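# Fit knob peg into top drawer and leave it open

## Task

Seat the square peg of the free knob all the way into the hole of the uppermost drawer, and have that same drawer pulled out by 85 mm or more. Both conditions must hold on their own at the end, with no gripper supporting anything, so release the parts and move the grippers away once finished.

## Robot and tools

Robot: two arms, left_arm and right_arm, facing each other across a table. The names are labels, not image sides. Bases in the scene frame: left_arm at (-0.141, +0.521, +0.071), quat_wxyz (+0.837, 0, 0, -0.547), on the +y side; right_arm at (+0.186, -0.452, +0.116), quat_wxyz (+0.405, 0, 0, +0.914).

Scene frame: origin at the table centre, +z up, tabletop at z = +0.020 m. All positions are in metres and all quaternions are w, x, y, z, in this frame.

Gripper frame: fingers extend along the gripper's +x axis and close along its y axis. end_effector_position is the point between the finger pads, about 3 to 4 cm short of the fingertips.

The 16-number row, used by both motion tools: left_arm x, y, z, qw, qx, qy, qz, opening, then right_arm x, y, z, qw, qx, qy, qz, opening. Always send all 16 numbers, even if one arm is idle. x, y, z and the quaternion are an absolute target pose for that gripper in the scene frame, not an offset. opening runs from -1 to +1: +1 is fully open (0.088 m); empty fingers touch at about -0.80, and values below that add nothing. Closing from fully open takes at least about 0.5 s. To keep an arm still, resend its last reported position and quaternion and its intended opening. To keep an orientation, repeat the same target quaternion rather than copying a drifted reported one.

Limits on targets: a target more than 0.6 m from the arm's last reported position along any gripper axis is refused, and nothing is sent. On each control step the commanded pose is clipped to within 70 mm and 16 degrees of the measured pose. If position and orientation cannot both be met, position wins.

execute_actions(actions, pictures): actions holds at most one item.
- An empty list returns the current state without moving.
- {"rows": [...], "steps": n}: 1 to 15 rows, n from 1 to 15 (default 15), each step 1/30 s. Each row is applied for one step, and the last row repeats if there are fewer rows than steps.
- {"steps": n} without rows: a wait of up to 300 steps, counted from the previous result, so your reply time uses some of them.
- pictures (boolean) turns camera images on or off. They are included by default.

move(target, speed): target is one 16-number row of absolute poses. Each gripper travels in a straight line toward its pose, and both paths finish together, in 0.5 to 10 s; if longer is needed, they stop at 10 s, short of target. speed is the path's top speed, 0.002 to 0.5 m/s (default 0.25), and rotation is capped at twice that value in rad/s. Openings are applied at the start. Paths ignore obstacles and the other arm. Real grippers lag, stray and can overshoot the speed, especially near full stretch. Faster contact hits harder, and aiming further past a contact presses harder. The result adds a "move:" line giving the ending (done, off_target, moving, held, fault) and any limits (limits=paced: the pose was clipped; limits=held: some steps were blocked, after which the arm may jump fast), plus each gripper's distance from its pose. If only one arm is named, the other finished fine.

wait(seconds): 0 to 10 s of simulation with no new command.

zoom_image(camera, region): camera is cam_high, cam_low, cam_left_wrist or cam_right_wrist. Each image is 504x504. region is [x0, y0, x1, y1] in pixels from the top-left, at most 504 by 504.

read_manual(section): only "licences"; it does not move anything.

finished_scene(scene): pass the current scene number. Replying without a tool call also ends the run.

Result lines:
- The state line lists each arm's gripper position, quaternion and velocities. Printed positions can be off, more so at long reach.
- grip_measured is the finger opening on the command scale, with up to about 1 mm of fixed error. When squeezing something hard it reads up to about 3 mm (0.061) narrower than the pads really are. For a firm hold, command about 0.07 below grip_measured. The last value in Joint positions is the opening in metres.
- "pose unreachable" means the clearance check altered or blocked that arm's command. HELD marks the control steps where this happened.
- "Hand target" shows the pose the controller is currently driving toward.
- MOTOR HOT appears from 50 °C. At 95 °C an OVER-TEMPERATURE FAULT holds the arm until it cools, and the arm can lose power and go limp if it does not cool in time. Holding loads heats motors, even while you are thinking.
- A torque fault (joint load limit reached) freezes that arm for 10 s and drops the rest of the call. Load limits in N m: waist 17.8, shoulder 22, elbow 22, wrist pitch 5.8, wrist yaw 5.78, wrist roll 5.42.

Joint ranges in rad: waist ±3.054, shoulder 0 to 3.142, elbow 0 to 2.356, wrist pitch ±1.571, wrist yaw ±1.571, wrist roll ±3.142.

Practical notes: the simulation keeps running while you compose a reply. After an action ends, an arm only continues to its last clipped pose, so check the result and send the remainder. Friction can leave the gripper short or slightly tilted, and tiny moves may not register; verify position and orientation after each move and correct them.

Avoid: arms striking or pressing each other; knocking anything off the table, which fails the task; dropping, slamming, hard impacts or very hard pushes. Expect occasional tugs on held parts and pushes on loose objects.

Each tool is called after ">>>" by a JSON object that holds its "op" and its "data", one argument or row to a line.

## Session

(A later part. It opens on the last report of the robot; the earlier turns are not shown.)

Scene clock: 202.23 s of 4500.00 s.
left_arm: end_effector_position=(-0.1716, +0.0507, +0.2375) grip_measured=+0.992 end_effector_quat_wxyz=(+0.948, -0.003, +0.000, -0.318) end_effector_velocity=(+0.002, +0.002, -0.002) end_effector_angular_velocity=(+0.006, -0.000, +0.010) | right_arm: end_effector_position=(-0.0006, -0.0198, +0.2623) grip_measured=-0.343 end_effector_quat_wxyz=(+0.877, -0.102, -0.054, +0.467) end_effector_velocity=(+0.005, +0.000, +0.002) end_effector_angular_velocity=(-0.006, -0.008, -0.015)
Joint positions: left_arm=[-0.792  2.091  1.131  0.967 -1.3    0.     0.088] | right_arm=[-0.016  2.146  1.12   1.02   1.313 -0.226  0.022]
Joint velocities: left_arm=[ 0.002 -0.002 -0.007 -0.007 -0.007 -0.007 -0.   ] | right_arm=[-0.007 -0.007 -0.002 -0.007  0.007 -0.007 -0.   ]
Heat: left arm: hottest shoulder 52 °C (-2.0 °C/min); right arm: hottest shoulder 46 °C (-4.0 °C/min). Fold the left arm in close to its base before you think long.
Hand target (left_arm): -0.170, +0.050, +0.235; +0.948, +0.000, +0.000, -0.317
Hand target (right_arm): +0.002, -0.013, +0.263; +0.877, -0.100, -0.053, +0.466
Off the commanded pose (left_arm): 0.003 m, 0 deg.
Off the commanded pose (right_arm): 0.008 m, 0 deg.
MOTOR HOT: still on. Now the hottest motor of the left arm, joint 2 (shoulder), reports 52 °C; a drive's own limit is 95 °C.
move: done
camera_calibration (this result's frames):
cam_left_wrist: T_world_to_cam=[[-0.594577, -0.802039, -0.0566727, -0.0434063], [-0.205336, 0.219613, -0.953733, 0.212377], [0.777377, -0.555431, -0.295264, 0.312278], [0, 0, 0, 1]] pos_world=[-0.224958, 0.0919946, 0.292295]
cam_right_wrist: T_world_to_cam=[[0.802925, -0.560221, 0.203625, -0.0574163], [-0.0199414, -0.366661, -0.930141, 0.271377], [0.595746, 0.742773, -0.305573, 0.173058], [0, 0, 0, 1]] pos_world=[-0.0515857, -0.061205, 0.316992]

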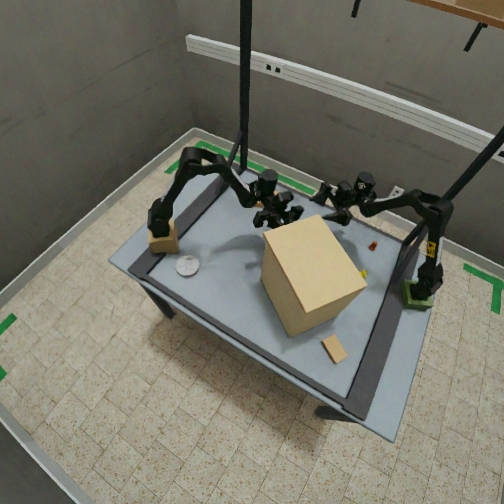

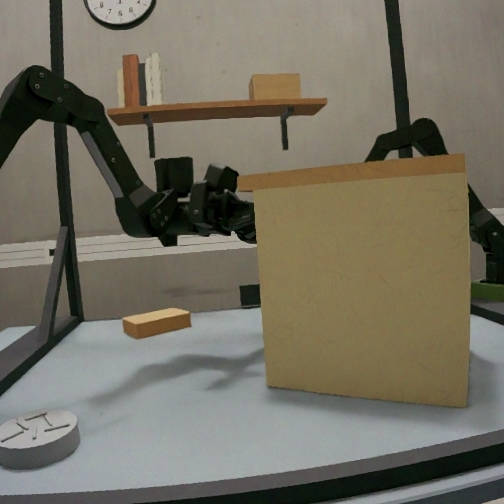

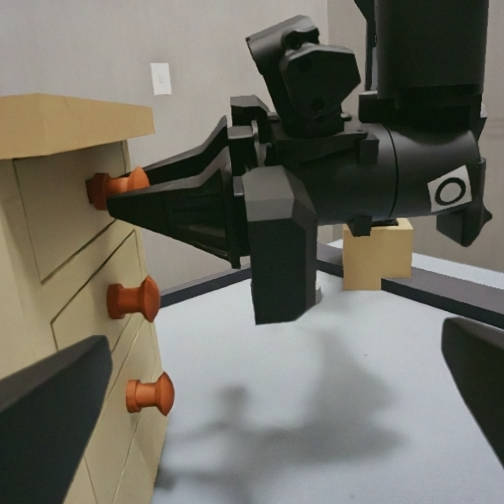

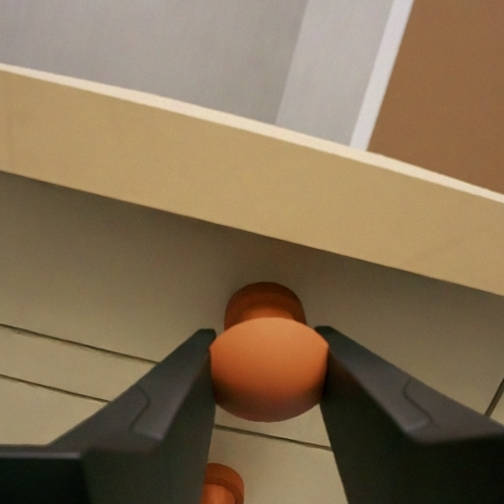

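A few mm left; push harder.

>>> {"op": "move", "data": {
  "target": [-0.17,0.05,0.235,0.948,0,0,-0.317,1,0.0085,-0.0045,0.2630,0.8773,-0.100,-0.0531,0.466,-0.5],
  "speed": 0.012
}}

>>> {"op": "zoom_image", "data": {
  "camera": "cam_left_wrist",
  "region": [40,140,280,260]
}}

Scene clock: 206.27 s of 4500.00 s.
left_arm: end_effector_position=(-0.1716, +0.0507, +0.2375) grip_measured=+0.992 end_effector_quat_wxyz=(+0.948, -0.003, +0.000, -0.318) end_effector_velocity=(+0.001, -0.000, -0.000) end_effector_angular_velocity=(+0.013, -0.007, -0.005) | right_arm: end_effector_position=(+0.0009, -0.0166, +0.2628) grip_measured=-0.343 end_effector_quat_wxyz=(+0.876, -0.102, -0.054, +0.469) end_effector_velocity=(-0.002, +0.003, +0.001) end_effector_angular_velocity=(+0.002, +0.005, +0.020)
Joint positions: left_arm=[-0.792  2.091  1.131  0.967 -1.3    0.     0.088] | right_arm=[-0.025  2.147  1.124  1.018  1.3   -0.226  0.022]
Joint velocities: left_arm=[ 0.002 -0.002 -0.002 -0.007  0.007  0.007  0.   ] | right_arm=[-0.002 -0.002  0.002 -0.007 -0.022  0.007 -0.   ]
Heat: left arm: hottest shoulder 52 °C (-4.0 °C/min); right arm: hottest shoulder 45 °C (-5.1 °C/min). Fold the left arm in close to its base before you think long.
Hand target (left_arm): -0.170, +0.050, +0.235; +0.948, +0.000, +0.000, -0.317
Hand target (right_arm): +0.009, -0.005, +0.263; +0.877, -0.100, -0.053, +0.466
Off the commanded pose (left_arm): 0.003 m, 0 deg.
Off the commanded pose (right_arm): 0.014 m, 0 deg.
MOTOR HOT: still on. Now the hottest motor of the left arm, joint 2 (shoulder), reports 52 °C; a drive's own limit is 95 °C.
move: off_target (right_arm)
camera_calibration (this result's frames):
cam_left_wrist: T_world_to_cam=[[-0.594577, -0.802039, -0.0566727, -0.0434063], [-0.205336, 0.219613, -0.953733, 0.212377], [0.777377, -0.555431, -0.295264, 0.312278], [0, 0, 0, 1]] pos_world=[-0.224958, 0.0919946, 0.292295]
cam_right_wrist: T_world_to_cam=[[0.806019, -0.556032, 0.202883, -0.0566125], [-0.0185025, -0.366274, -0.930323, 0.27312], [0.5916, 0.746105, -0.305512, 0.169975], [0, 0, 0, 1]] pos_world=[-0.0498732, -0.0582612, 0.317505]

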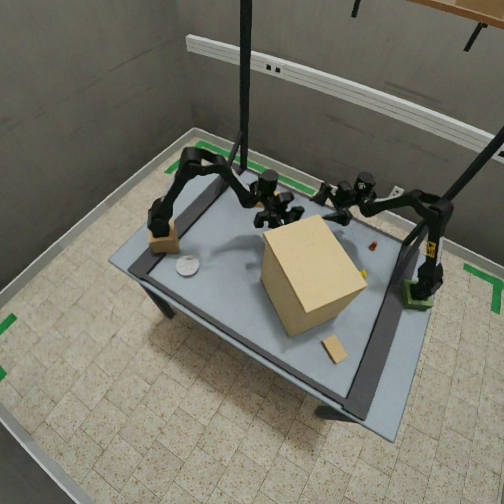

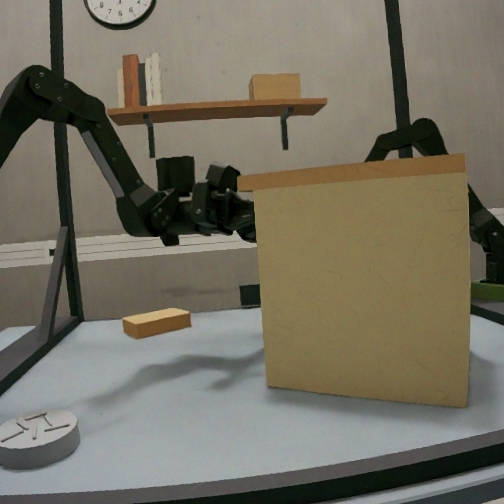

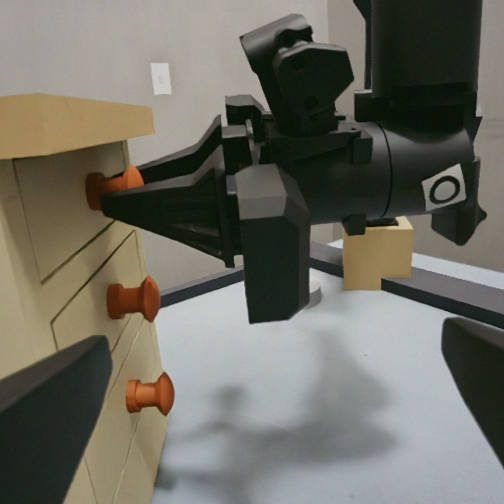

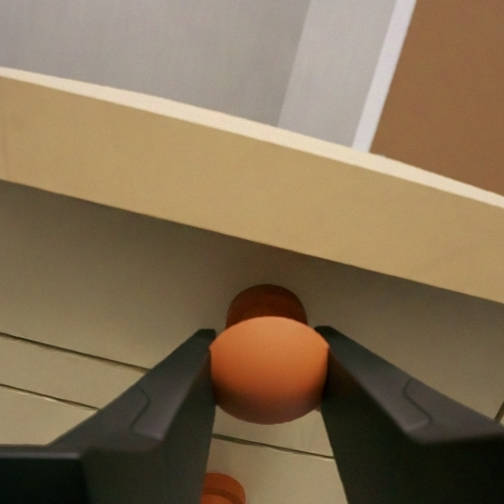

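Region (40, 140, 280, 260) of cam_left_wrist's 504x504 image, scaled by 2.100, with more detail than that image has.

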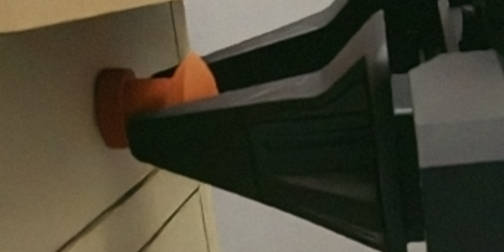

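>>> {"op": "move", "data": {
  "target": [-0.22,0.09,0.235,0.948,0,0,-0.317,1,0.0009,-0.0166,0.2628,0.8773,-0.100,-0.0531,0.466,0.1],
  "speed": 0.05
}}

>>> {"op": "move", "data": {
  "target": [-0.22,0.09,0.235,0.948,0,0,-0.317,1,0.0035,-0.021,0.264,0.829,0,0,0.559,0.1],
  "speed": 0.05
}}

Scene clock: 212.73 s of 4500.00 s.
left_arm: end_effector_position=(-0.2203, +0.0868, +0.2285) grip_measured=+0.992 end_effector_quat_wxyz=(+0.948, +0.007, -0.001, -0.317) end_effector_velocity=(+0.002, +0.004, -0.000) end_effector_angular_velocity=(-0.008, +0.005, +0.020) | right_arm: end_effector_position=(+0.0023, -0.0166, +0.2629) grip_measured=+0.098 end_effector_quat_wxyz=(+0.877, -0.102, -0.053, +0.466) end_effector_velocity=(+0.000, +0.001, +0.003) end_effector_angular_velocity=(+0.006, +0.008, +0.005)
Joint positions: left_arm=[-0.94   2.079  1.072  0.993 -1.451  0.     0.088] | right_arm=[-0.026  2.147  1.124  1.018  1.304 -0.226  0.044]
Joint velocities: left_arm=[-0.002 -0.002 -0.007  0.007 -0.022 -0.007 -0.   ] | right_arm=[-0.002 -0.007  0.002 -0.007 -0.007  0.007 -0.   ]
Heat: left arm: hottest shoulder 52 °C (-3.0 °C/min); right arm: hottest shoulder 45 °C (-4.0 °C/min). Fold the left arm in close to its base before you think long.
Hand target (left_arm): -0.220, +0.090, +0.235; +0.948, +0.000, -0.000, -0.317
Hand target (right_arm): +0.001, -0.017, +0.263; +0.878, -0.100, -0.053, +0.466
Off the commanded pose (left_arm): 0.007 m, 1 deg.
Off the commanded pose (right_arm): 0.001 m, 0 deg.
MOTOR HOT: still on. Now the hottest motor of the left arm, joint 2 (shoulder), reports 52 °C; a drive's own limit is 95 °C.
After step 90, 1.87 s passed at rest.
move: done
camera_calibration (this result's frames):
cam_left_wrist: T_world_to_cam=[[-0.591503, -0.802661, -0.0765478, -0.0386468], [-0.197172, 0.236047, -0.951528, 0.185742], [0.781823, -0.547739, -0.297885, 0.368417], [0, 0, 0, 1]] pos_world=[-0.274274, 0.126933, 0.283526]
cam_right_wrist: T_world_to_cam=[[0.802443, -0.561309, 0.202526, -0.0577564], [-0.0210924, -0.365863, -0.93043, 0.273216], [0.596355, 0.742345, -0.305424, 0.169087], [0, 0, 0, 1]] pos_world=[-0.0487266, -0.0579804, 0.317548]

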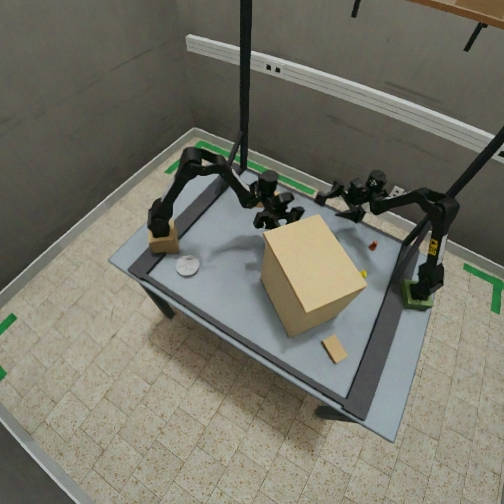

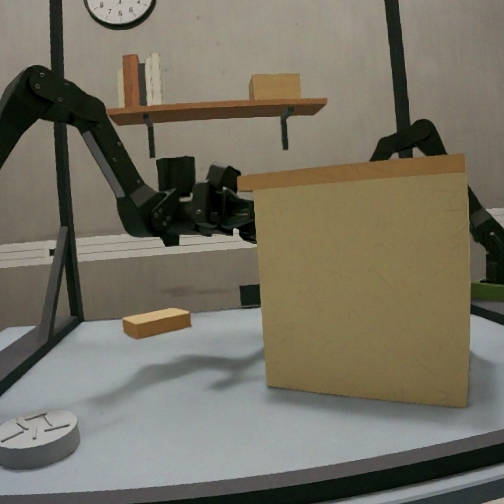

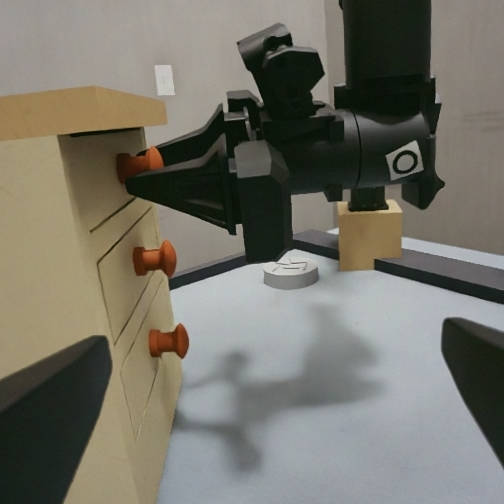

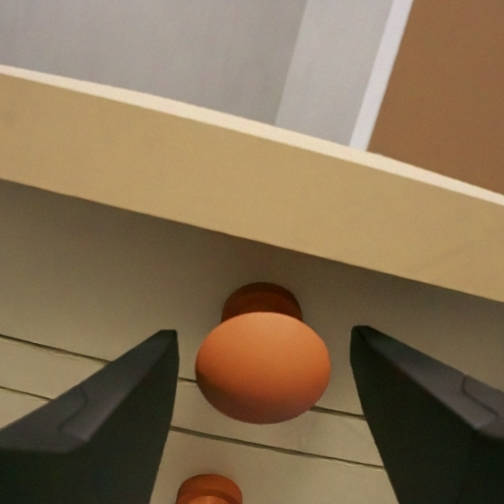

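Scene clock: 216.07 s of 4500.00 s.
left_arm: end_effector_position=(-0.2201, +0.0871, +0.2284) grip_measured=+0.992 end_effector_quat_wxyz=(+0.949, +0.007, -0.002, -0.317) end_effector_velocity=(-0.004, +0.000, +0.001) end_effector_angular_velocity=(-0.000, -0.001, -0.015) | right_arm: end_effector_position=(+0.0015, -0.0197, +0.2605) grip_measured=+0.098 end_effector_quat_wxyz=(+0.829, -0.005, -0.001, +0.559) end_effector_velocity=(+0.002, -0.000, -0.001) end_effector_angular_velocity=(-0.003, +0.002, -0.010)
Joint positions: left_arm=[-0.94   2.078  1.07   0.993 -1.452  0.     0.088] | right_arm=[-0.049  2.069  0.974  1.087  1.073 -0.004  0.044]
Joint velocities: left_arm=[-0.007 -0.002 -0.002  0.007  0.007  0.007  0.   ] | right_arm=[-0.002 -0.002 -0.002 -0.007  0.007  0.007  0.   ]
Heat: left arm: hottest shoulder 53 °C (-1.0 °C/min); right arm: hottest shoulder 45 °C (-4.0 °C/min). Fold the left arm in close to its base before you think long.
Hand target (left_arm): -0.220, +0.090, +0.235; +0.948, +0.000, -0.000, -0.317
Hand target (right_arm): +0.004, -0.021, +0.264; +0.829, +0.000, +0.000, +0.559
Off the commanded pose (left_arm): 0.007 m, 1 deg.
Off the commanded pose (right_arm): 0.004 m, 1 deg.
MOTOR HOT: still on. Now the hottest motor of the left arm, joint 2 (shoulder), reports 53 °C; a drive's own limit is 95 °C.
move: done
camera_calibration (this result's frames):
cam_left_wrist: T_world_to_cam=[[-0.590861, -0.803061, -0.0773051, -0.0378833], [-0.19698, 0.236519, -0.95145, 0.185585], [0.782357, -0.546947, -0.297937, 0.368469], [0, 0, 0, 1]] pos_world=[-0.274101, 0.127216, 0.283427]
cam_right_wrist: T_world_to_cam=[[0.920276, -0.390938, -0.016114, 0.00177414], [-0.138248, -0.286359, -0.948096, 0.276185], [0.366032, 0.874738, -0.317576, 0.177301], [0, 0, 0, 1]] pos_world=[-0.0283484, -0.0753098, 0.318184]

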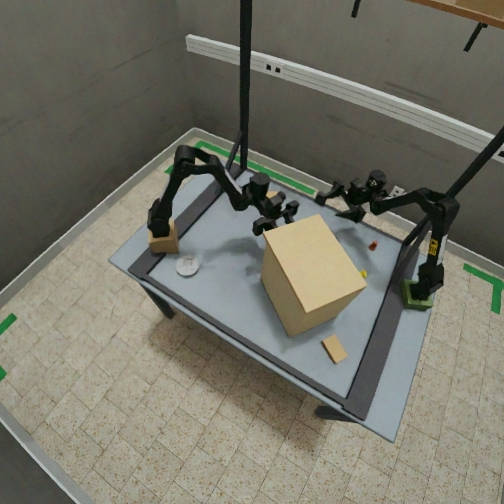

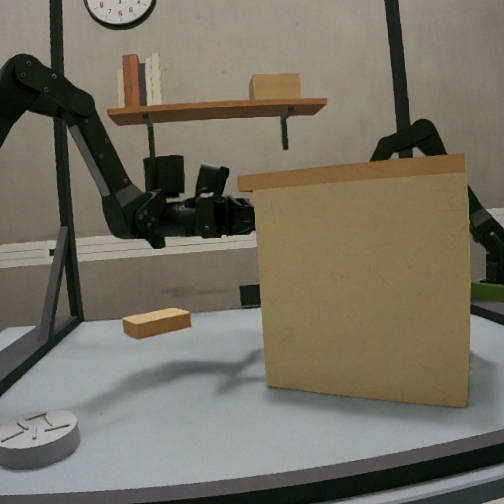

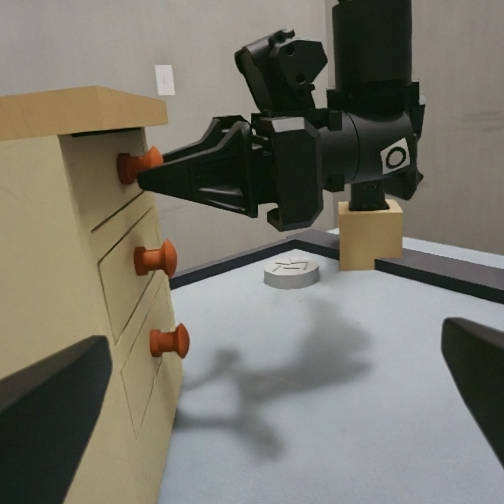

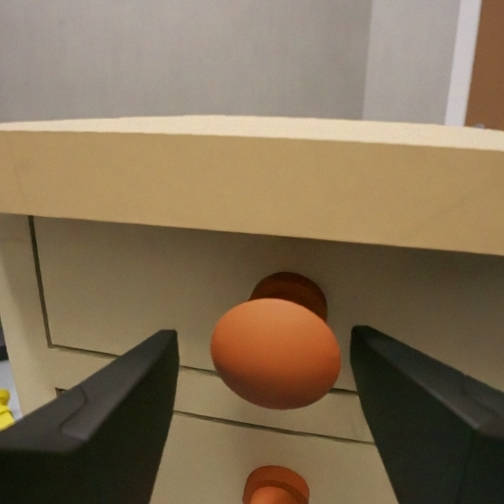

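>>> {"op": "move", "data": {
  "target": [-0.22,0.09,0.235,0.948,0,0,-0.317,1,0.0065,-0.0195,0.272,0.829,0,0,0.559,0.1],
  "speed": 0.015
}}

Scene clock: 219.67 s of 4500.00 s.
left_arm: end_effector_position=(-0.2201, +0.0871, +0.2284) grip_measured=+0.992 end_effector_quat_wxyz=(+0.949, +0.007, -0.002, -0.317) end_effector_velocity=(-0.001, +0.004, -0.002) end_effector_angular_velocity=(+0.013, -0.007, +0.015) | right_arm: end_effector_position=(+0.0046, -0.0187, +0.2685) grip_measured=+0.098 end_effector_quat_wxyz=(+0.829, -0.003, -0.001, +0.559) end_effector_velocity=(+0.002, -0.000, -0.001) end_effector_angular_velocity=(-0.008, -0.011, -0.010)
Joint positions: left_arm=[-0.94   2.078  1.07   0.993 -1.452  0.     0.088] | right_arm=[-0.058  2.042  0.974  1.064  1.063 -0.003  0.044]
Joint velocities: left_arm=[-0.007 -0.002 -0.002 -0.022 -0.022 -0.007 -0.   ] | right_arm=[-0.002 -0.002 -0.002 -0.007  0.007 -0.007 -0.   ]
Heat: left arm: hottest shoulder 53 °C (-1.0 °C/min); right arm: hottest shoulder 45 °C (-3.0 °C/min). Fold the left arm in close to its base before you think long.
Hand target (left_arm): -0.220, +0.090, +0.235; +0.948, -0.000, -0.000, -0.317
Hand target (right_arm): +0.007, -0.019, +0.272; +0.829, -0.000, -0.000, +0.559
Off the commanded pose (left_arm): 0.007 m, 1 deg.
Off the commanded pose (right_arm): 0.004 m, 0 deg.
MOTOR HOT: still on. Now the hottest motor of the left arm, joint 2 (shoulder), reports 53 °C; a drive's own limit is 95 °C.
move: done
camera_calibration (this result's frames):
cam_left_wrist: T_world_to_cam=[[-0.590861, -0.803061, -0.0773051, -0.0378833], [-0.19698, 0.236519, -0.95145, 0.185585], [0.782357, -0.546947, -0.297937, 0.368469], [0, 0, 0, 1]] pos_world=[-0.274101, 0.127216, 0.283427]
cam_right_wrist: T_world_to_cam=[[0.920525, -0.390191, -0.0196004, 0.000362424], [-0.14057, -0.283983, -0.948469, 0.284685], [0.364518, 0.875845, -0.316262, 0.177432], [0, 0, 0, 1]] pos_world=[-0.0249928, -0.074416, 0.326137]

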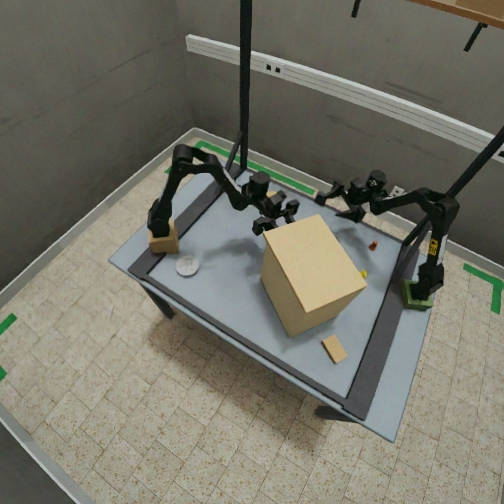

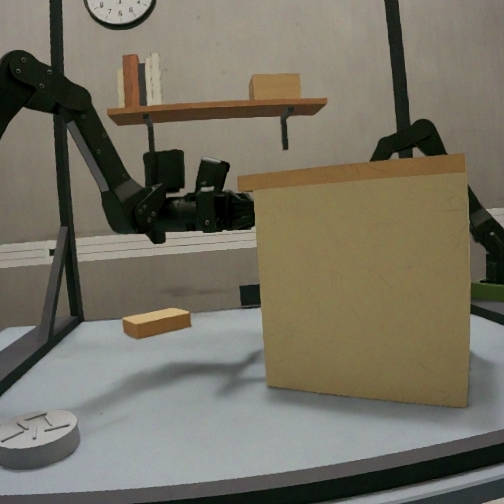

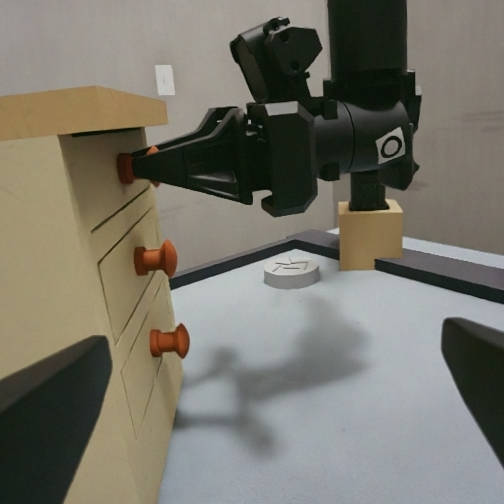

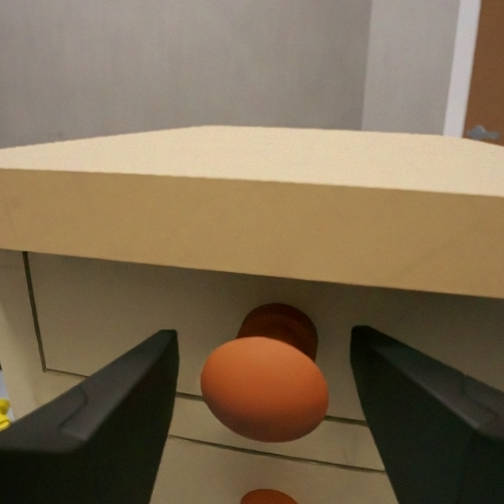

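Well centred on the fingers. Close and pull.

>>> {"op": "move", "data": {
  "target": [-0.22,0.09,0.235,0.948,0,0,-0.317,1,0.0046,-0.0187,0.2685,0.829,0,0,0.559,-0.45],
  "speed": 0.015
}}

>>> {"op": "move", "data": {
  "target": [-0.22,0.09,0.235,0.948,0,0,-0.317,1,-0.0345,-0.0767,0.2700,0.829,0,0,0.559,-0.45],
  "speed": 0.03
}}

Scene clock: 223.60 s of 4500.00 s.
left_arm: end_effector_position=(-0.2201, +0.0871, +0.2284) grip_measured=+0.992 end_effector_quat_wxyz=(+0.949, +0.007, -0.002, -0.317) end_effector_velocity=(-0.001, +0.001, -0.002) end_effector_angular_velocity=(+0.013, -0.007, +0.005) | right_arm: end_effector_position=(+0.0040, -0.0188, +0.2689) grip_measured=-0.363 end_effector_quat_wxyz=(+0.829, -0.002, -0.001, +0.560) end_effector_velocity=(+0.004, +0.001, -0.003) end_effector_angular_velocity=(-0.012, -0.014, -0.015)
Joint positions: left_arm=[-0.94   2.078  1.07   0.993 -1.452  0.     0.088] | right_arm=[-0.057  2.042  0.974  1.067  1.062 -0.003  0.021]
Joint velocities: left_arm=[-0.002  0.002  0.002 -0.022 -0.007 -0.007 -0.   ] | right_arm=[-0.007  0.002 -0.002 -0.007  0.007 -0.007 -0.   ]
Heat: left arm: hottest shoulder 54 °C (+0.0 °C/min); right arm: hottest shoulder 45 °C (-3.0 °C/min). Fold the left arm in close to its base before you think long.
Hand target (left_arm): -0.220, +0.090, +0.235; +0.948, -0.000, -0.000, -0.317
Hand target (right_arm): +0.005, -0.019, +0.269; +0.829, +0.000, +0.000, +0.559
Off the commanded pose (left_arm): 0.007 m, 1 deg.
Off the commanded pose (right_arm): 0.001 m, 0 deg.
MOTOR HOT: still on. Now the hottest motor of the left arm, joint 2 (shoulder), reports 54 °C; a drive's own limit is 95 °C.
After step 90, 0.20 s passed at rest.
move: done
camera_calibration (this result's frames):
cam_left_wrist: T_world_to_cam=[[-0.590861, -0.803061, -0.0773051, -0.0378833], [-0.19698, 0.236519, -0.95145, 0.185585], [0.782357, -0.546947, -0.297937, 0.368469], [0, 0, 0, 1]] pos_world=[-0.274101, 0.127216, 0.283427]
cam_right_wrist: T_world_to_cam=[[0.921381, -0.38804, -0.0219557, 0.00158937], [-0.141516, -0.282337, -0.94882, 0.285037], [0.361981, 0.877332, -0.315054, 0.177628], [0, 0, 0, 1]] pos_world=[-0.025425, -0.0747452, 0.326446]

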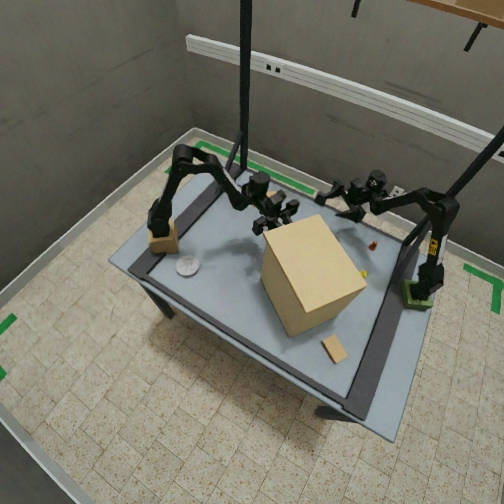

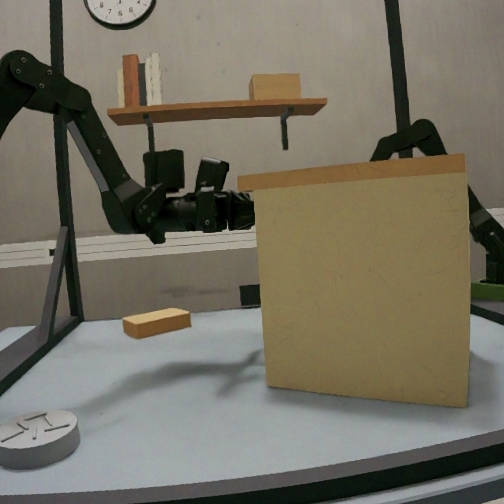

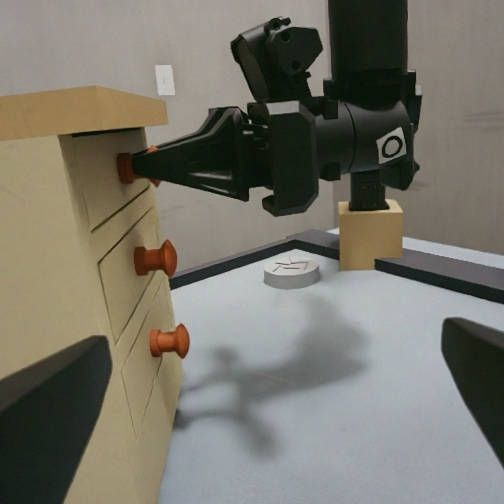

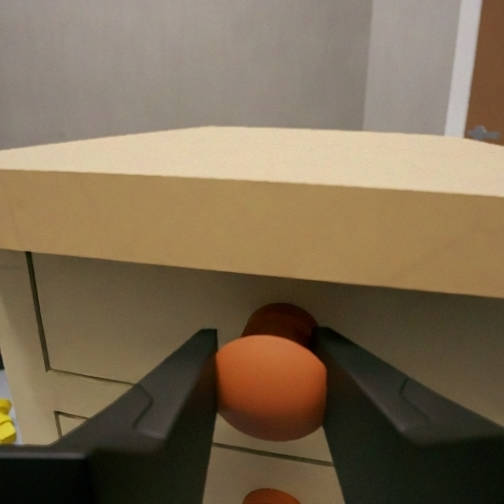

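Scene clock: 226.20 s of 4500.00 s.
left_arm: end_effector_position=(-0.2201, +0.0871, +0.2284) grip_measured=+0.992 end_effector_quat_wxyz=(+0.949, +0.007, -0.002, -0.317) end_effector_velocity=(-0.000, +0.002, -0.000) end_effector_angular_velocity=(+0.000, +0.001, +0.005) | right_arm: end_effector_position=(-0.0331, -0.0730, +0.2671) grip_measured=-0.363 end_effector_quat_wxyz=(+0.831, -0.004, -0.002, +0.557) end_effector_velocity=(+0.001, -0.000, -0.002) end_effector_angular_velocity=(-0.011, -0.016, +0.005)
Joint positions: left_arm=[-0.94   2.078  1.07   0.993 -1.452  0.     0.088] | right_arm=[ 0.118  2.013  0.916  1.09   1.244 -0.003  0.021]
Joint velocities: left_arm=[-0.002 -0.002 -0.002 -0.007 -0.007 -0.007  0.   ] | right_arm=[-0.002 -0.002 -0.007 -0.007 -0.007 -0.007  0.   ]
Heat: left arm: hottest shoulder 55 °C (+2.0 °C/min); right arm: hottest shoulder 45 °C (-2.0 °C/min). Fold the left arm in close to its base before you think long.
Hand target (left_arm): -0.220, +0.090, +0.235; +0.948, -0.000, -0.000, -0.317
Hand target (right_arm): -0.034, -0.077, +0.270; +0.829, +0.000, -0.000, +0.559
Off the commanded pose (left_arm): 0.007 m, 1 deg.
Off the commanded pose (right_arm): 0.005 m, 1 deg.
MOTOR HOT: still on. Now the hottest motor of the left arm, joint 2 (shoulder), reports 55 °C; a drive's own limit is 95 °C.
move: done
camera_calibration (this result's frames):
cam_left_wrist: T_world_to_cam=[[-0.590861, -0.803061, -0.0773051, -0.0378833], [-0.19698, 0.236519, -0.95145, 0.185585], [0.782357, -0.546947, -0.297937, 0.368469], [0, 0, 0, 1]] pos_world=[-0.274101, 0.127216, 0.283427]
cam_right_wrist: T_world_to_cam=[[0.918467, -0.395112, -0.0174566, 0.0128762], [-0.140144, -0.283865, -0.948568, 0.262648], [0.369835, 0.873675, -0.316093, 0.238306], [0, 0, 0, 1]] pos_world=[-0.0631517, -0.128558, 0.324691]

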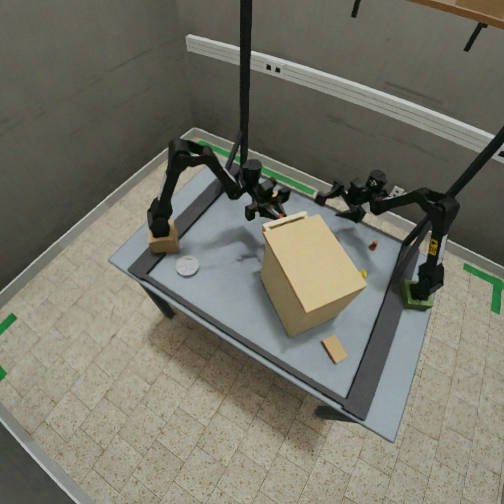

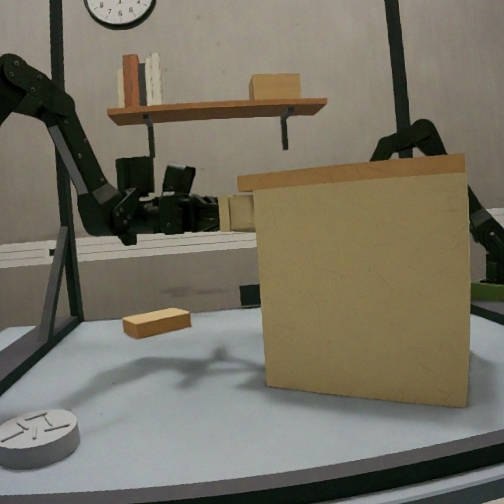

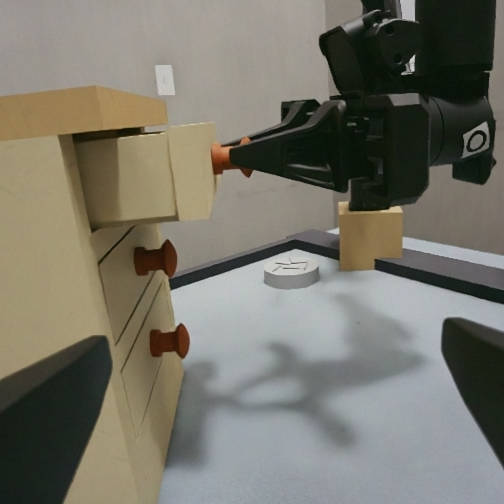

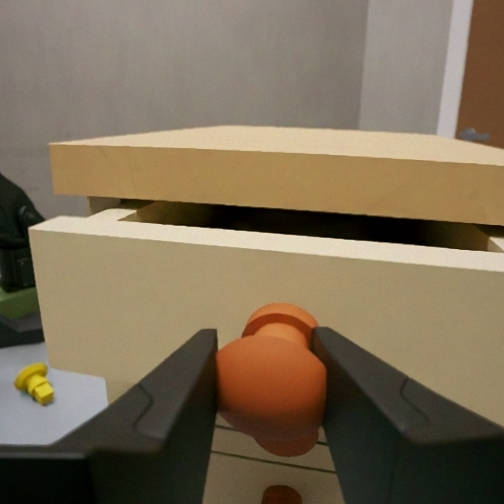

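>>> {"op": "move", "data": {
  "target": [-0.22,0.09,0.235,0.948,0,0,-0.317,1,-0.0488,-0.0959,0.2700,0.829,0,0,0.559,-0.45],
  "speed": 0.015
}}

>>> {"op": "zoom_image", "data": {
  "camera": "cam_left_wrist",
  "region": [60,100,360,250]
}}

Scene clock: 231.83 s of 4500.00 s.
left_arm: end_effector_position=(-0.2201, +0.0871, +0.2284) grip_measured=+0.992 end_effector_quat_wxyz=(+0.949, +0.007, -0.002, -0.317) end_effector_velocity=(-0.000, +0.002, -0.000) end_effector_angular_velocity=(+0.000, +0.001, +0.005) | right_arm: end_effector_position=(-0.0476, -0.0923, +0.2668) grip_measured=-0.363 end_effector_quat_wxyz=(+0.831, -0.005, -0.002, +0.556) end_effector_velocity=(+0.002, -0.000, -0.002) end_effector_angular_velocity=(-0.022, -0.038, -0.010)
Joint positions: left_arm=[-0.94   2.078  1.07   0.993 -1.452  0.     0.088] | right_arm=[ 0.184  2.012  0.913  1.09   1.312 -0.003  0.021]
Joint velocities: left_arm=[-0.002 -0.002 -0.002 -0.007 -0.007 -0.007  0.   ] | right_arm=[-0.002 -0.002 -0.002 -0.022  0.007 -0.022 -0.   ]
Heat: left arm: hottest shoulder 56 °C (+3.0 °C/min); right arm: hottest shoulder 45 °C (-2.0 °C/min). Fold the left arm in close to its base before you think long.
Hand target (left_arm): -0.220, +0.090, +0.235; +0.948, +0.000, -0.000, -0.317
Hand target (right_arm): -0.049, -0.096, +0.270; +0.829, +0.000, -0.000, +0.559
Off the commanded pose (left_arm): 0.007 m, 1 deg.
Off the commanded pose (right_arm): 0.005 m, 1 deg.
MOTOR HOT: still on. Now the hottest motor of the left arm, joint 2 (shoulder), reports 56 °C; a drive's own limit is 95 °C.
After step 90, 0.53 s passed at rest.
move: done
camera_calibration (this result's frames):
cam_left_wrist: T_world_to_cam=[[-0.590861, -0.803061, -0.0773051, -0.0378833], [-0.19698, 0.236519, -0.95145, 0.185585], [0.782357, -0.546947, -0.297937, 0.368469], [0, 0, 0, 1]] pos_world=[-0.274101, 0.127216, 0.283427]
cam_right_wrist: T_world_to_cam=[[0.917894, -0.396524, -0.0154845, 0.017859], [-0.138871, -0.284421, -0.948588, 0.254905], [0.371734, 0.872853, -0.316134, 0.260406], [0, 0, 0, 1]] pos_world=[-0.0777957, -0.147714, 0.3244]

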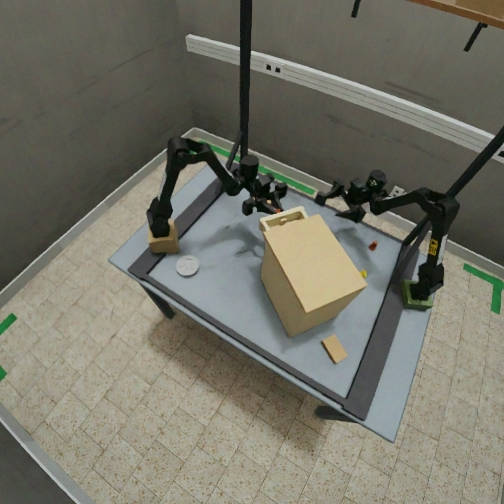

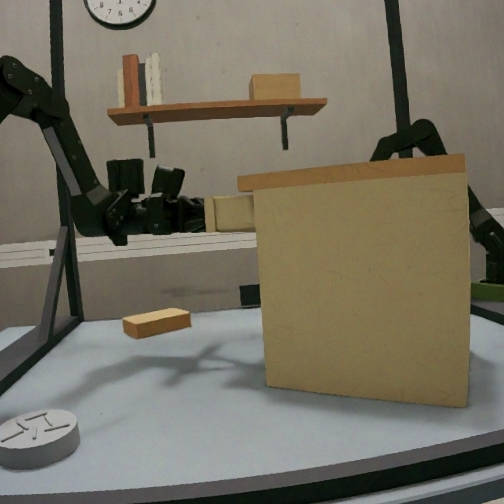

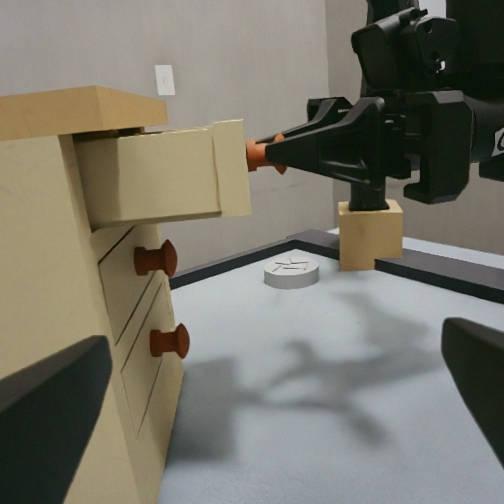

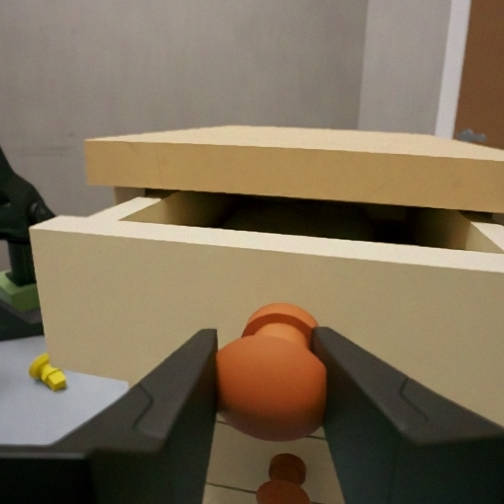

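Region (60, 100, 360, 250) of cam_left_wrist's 504x504 image, scaled by 1.680, with more detail than that image has.

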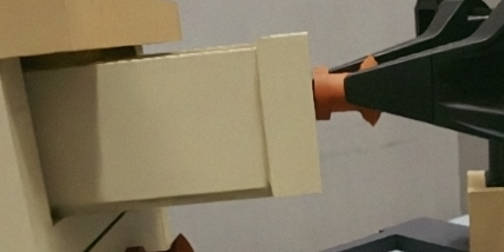

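89.8 mm travelled, knob view unchanged relative to the face. Release and clear.

>>> {"op": "move", "data": {
  "target": [-0.22,0.09,0.235,0.948,0,0,-0.317,1,-0.0476,-0.0923,0.2668,0.831,0,0,0.556,0.3],
  "speed": 0.02
}}

>>> {"op": "move", "data": {
  "target": [-0.22,0.22,0.25,0.866,0,0,-0.5,1,-0.075,-0.17,0.27,0.79,0,0,0.613,0.3],
  "speed": 0.08
}}

Scene clock: 236.43 s of 4500.00 s.
left_arm: end_effector_position=(-0.2201, +0.0871, +0.2284) grip_measured=+0.992 end_effector_quat_wxyz=(+0.949, +0.007, -0.002, -0.317) end_effector_velocity=(+0.001, +0.004, +0.000) end_effector_angular_velocity=(+0.009, -0.004, +0.020) | right_arm: end_effector_position=(-0.0477, -0.0923, +0.2676) grip_measured=+0.297 end_effector_quat_wxyz=(+0.831, -0.002, -0.001, +0.556) end_effector_velocity=(+0.001, +0.000, -0.002) end_effector_angular_velocity=(-0.016, -0.030, +0.005)
Joint positions: left_arm=[-0.94   2.078  1.07   0.993 -1.452  0.     0.088] | right_arm=[ 0.184  2.012  0.913  1.098  1.312 -0.003  0.054]
Joint velocities: left_arm=[-0.002 -0.007 -0.002 -0.022 -0.022 -0.007 -0.   ] | right_arm=[-0.002 -0.002 -0.007 -0.007 -0.007 -0.022  0.   ]
Heat: left arm: hottest shoulder 56 °C (+3.0 °C/min); right arm: hottest shoulder 45 °C (-2.0 °C/min). Fold the left arm in close to its base before you think long.
Hand target (left_arm): -0.220, +0.090, +0.235; +0.948, -0.000, -0.000, -0.317
Hand target (right_arm): -0.048, -0.092, +0.267; +0.831, -0.000, -0.000, +0.556
Off the commanded pose (left_arm): 0.007 m, 1 deg.
Off the commanded pose (right_arm): 0.001 m, 0 deg.
MOTOR HOT: still on. Now the hottest motor of the left arm, joint 2 (shoulder), reports 56 °C; a drive's own limit is 95 °C.
After step 90, 0.90 s passed at rest.
move: done
camera_calibration (this result's frames):
cam_left_wrist: T_world_to_cam=[[-0.590861, -0.803061, -0.0773051, -0.0378833], [-0.19698, 0.236519, -0.95145, 0.185585], [0.782357, -0.546947, -0.297937, 0.368469], [0, 0, 0, 1]] pos_world=[-0.274101, 0.127216, 0.283427]
cam_right_wrist: T_world_to_cam=[[0.917928, -0.396086, -0.0228889, 0.0199897], [-0.144524, -0.280092, -0.949032, 0.255879], [0.369487, 0.874451, -0.314349, 0.260353], [0, 0, 0, 1]] pos_world=[-0.0775654, -0.148079, 0.325136]

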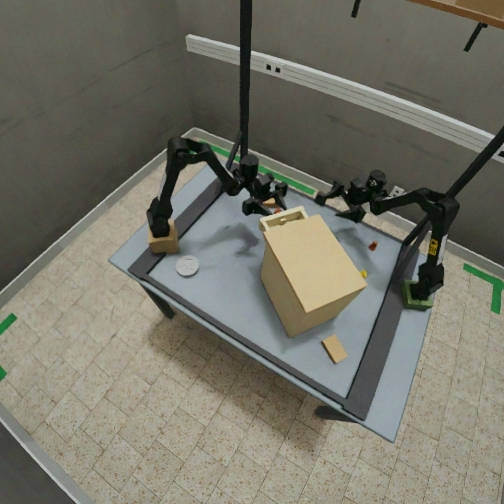

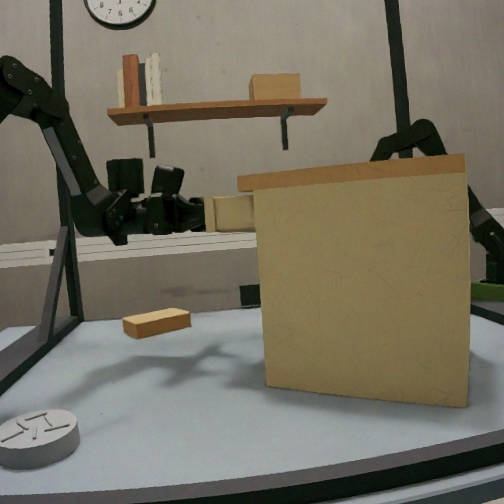

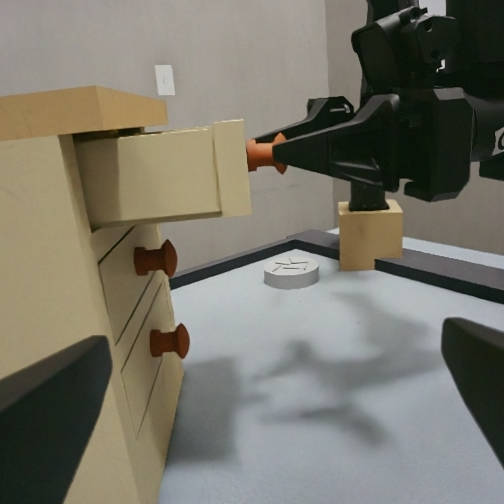

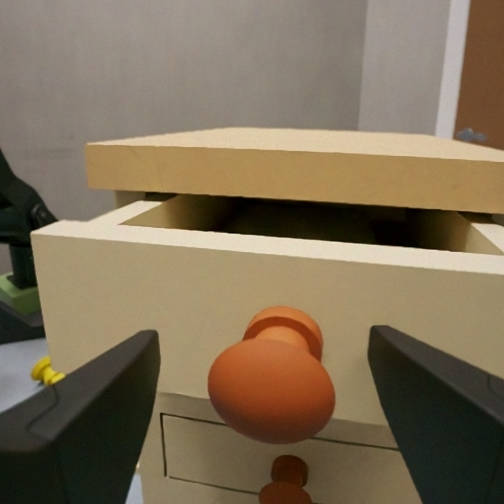

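Scene clock: 239.30 s of 4500.00 s.
left_arm: end_effector_position=(-0.2207, +0.2178, +0.2496) grip_measured=+0.992 end_effector_quat_wxyz=(+0.868, +0.001, -0.001, -0.497) end_effector_velocity=(-0.001, +0.002, -0.000) end_effector_angular_velocity=(+0.005, -0.002, -0.015) | right_arm: end_effector_position=(-0.0764, -0.1680, +0.2678) grip_measured=+0.298 end_effector_quat_wxyz=(+0.790, -0.003, -0.002, +0.613) end_effector_velocity=(-0.001, +0.001, -0.000) end_effector_angular_velocity=(-0.005, -0.014, +0.020)
Joint positions: left_arm=[-1.145  1.486  0.405  1.084 -1.261  0.006  0.088] | right_arm=[ 0.4    1.914  0.757  1.153  1.388 -0.003  0.054]
Joint velocities: left_arm=[-0.007 -0.017 -0.007 -0.022  0.007 -0.007  0.   ] | right_arm=[-0.002 -0.007 -0.007 -0.007 -0.022 -0.007 -0.   ]
Heat: left arm: hottest shoulder 56 °C (+3.0 °C/min); right arm: hottest shoulder 45 °C (-2.0 °C/min). Fold the left arm in close to its base before you think long.
Hand target (left_arm): -0.221, +0.220, +0.251; +0.866, -0.000, -0.001, -0.500
Hand target (right_arm): -0.075, -0.170, +0.270; +0.790, +0.000, -0.000, +0.613
Off the commanded pose (left_arm): 0.002 m, 0 deg.
Off the commanded pose (right_arm): 0.003 m, 0 deg.
MOTOR HOT: still on. Now the hottest motor of the left arm, joint 2 (shoulder), reports 56 °C; a drive's own limit is 95 °C.
move: done
camera_calibration (this result's frames):
cam_left_wrist: T_world_to_cam=[[-0.855313, -0.513926, -0.0657259, -0.0558933], [-0.0988657, 0.286417, -0.95299, 0.185884], [0.508592, -0.808607, -0.295786, 0.442719], [0, 0, 0, 1]] pos_world=[-0.254592, 0.27602, 0.304422]
cam_right_wrist: T_world_to_cam=[[0.964393, -0.263783, -0.019115, 0.0411522], [-0.100599, -0.299027, -0.948927, 0.230867], [0.244595, 0.917061, -0.314916, 0.334982], [0, 0, 0, 1]] pos_world=[-0.0983968, -0.227309, 0.325354]

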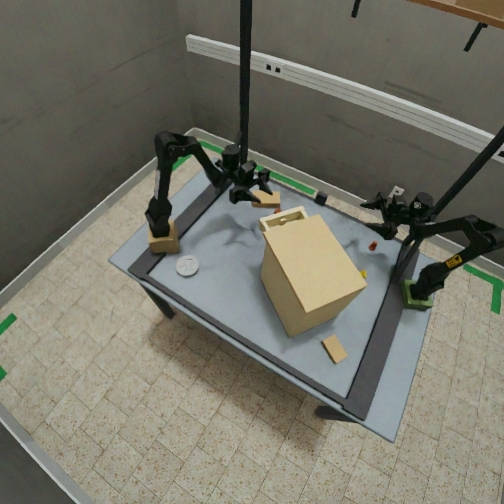

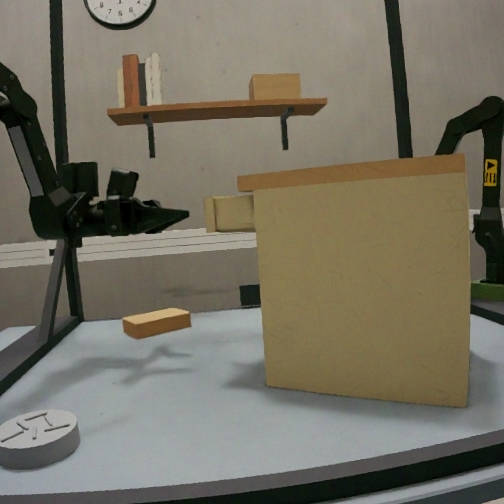

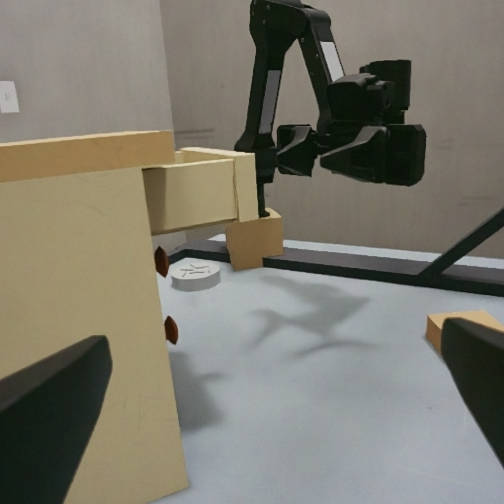

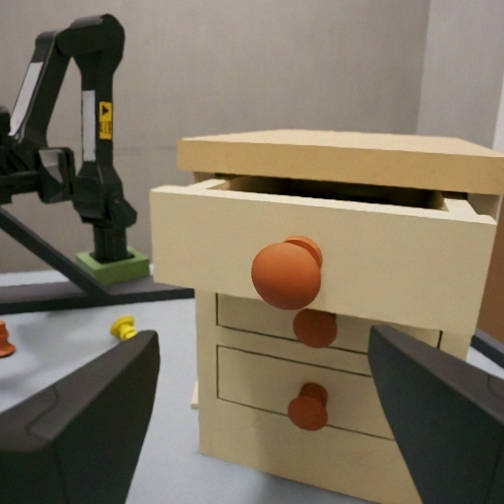

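>>> {"op": "finished_scene", "data": {
  "scene": 2
}}

The scene is finished: the task was done.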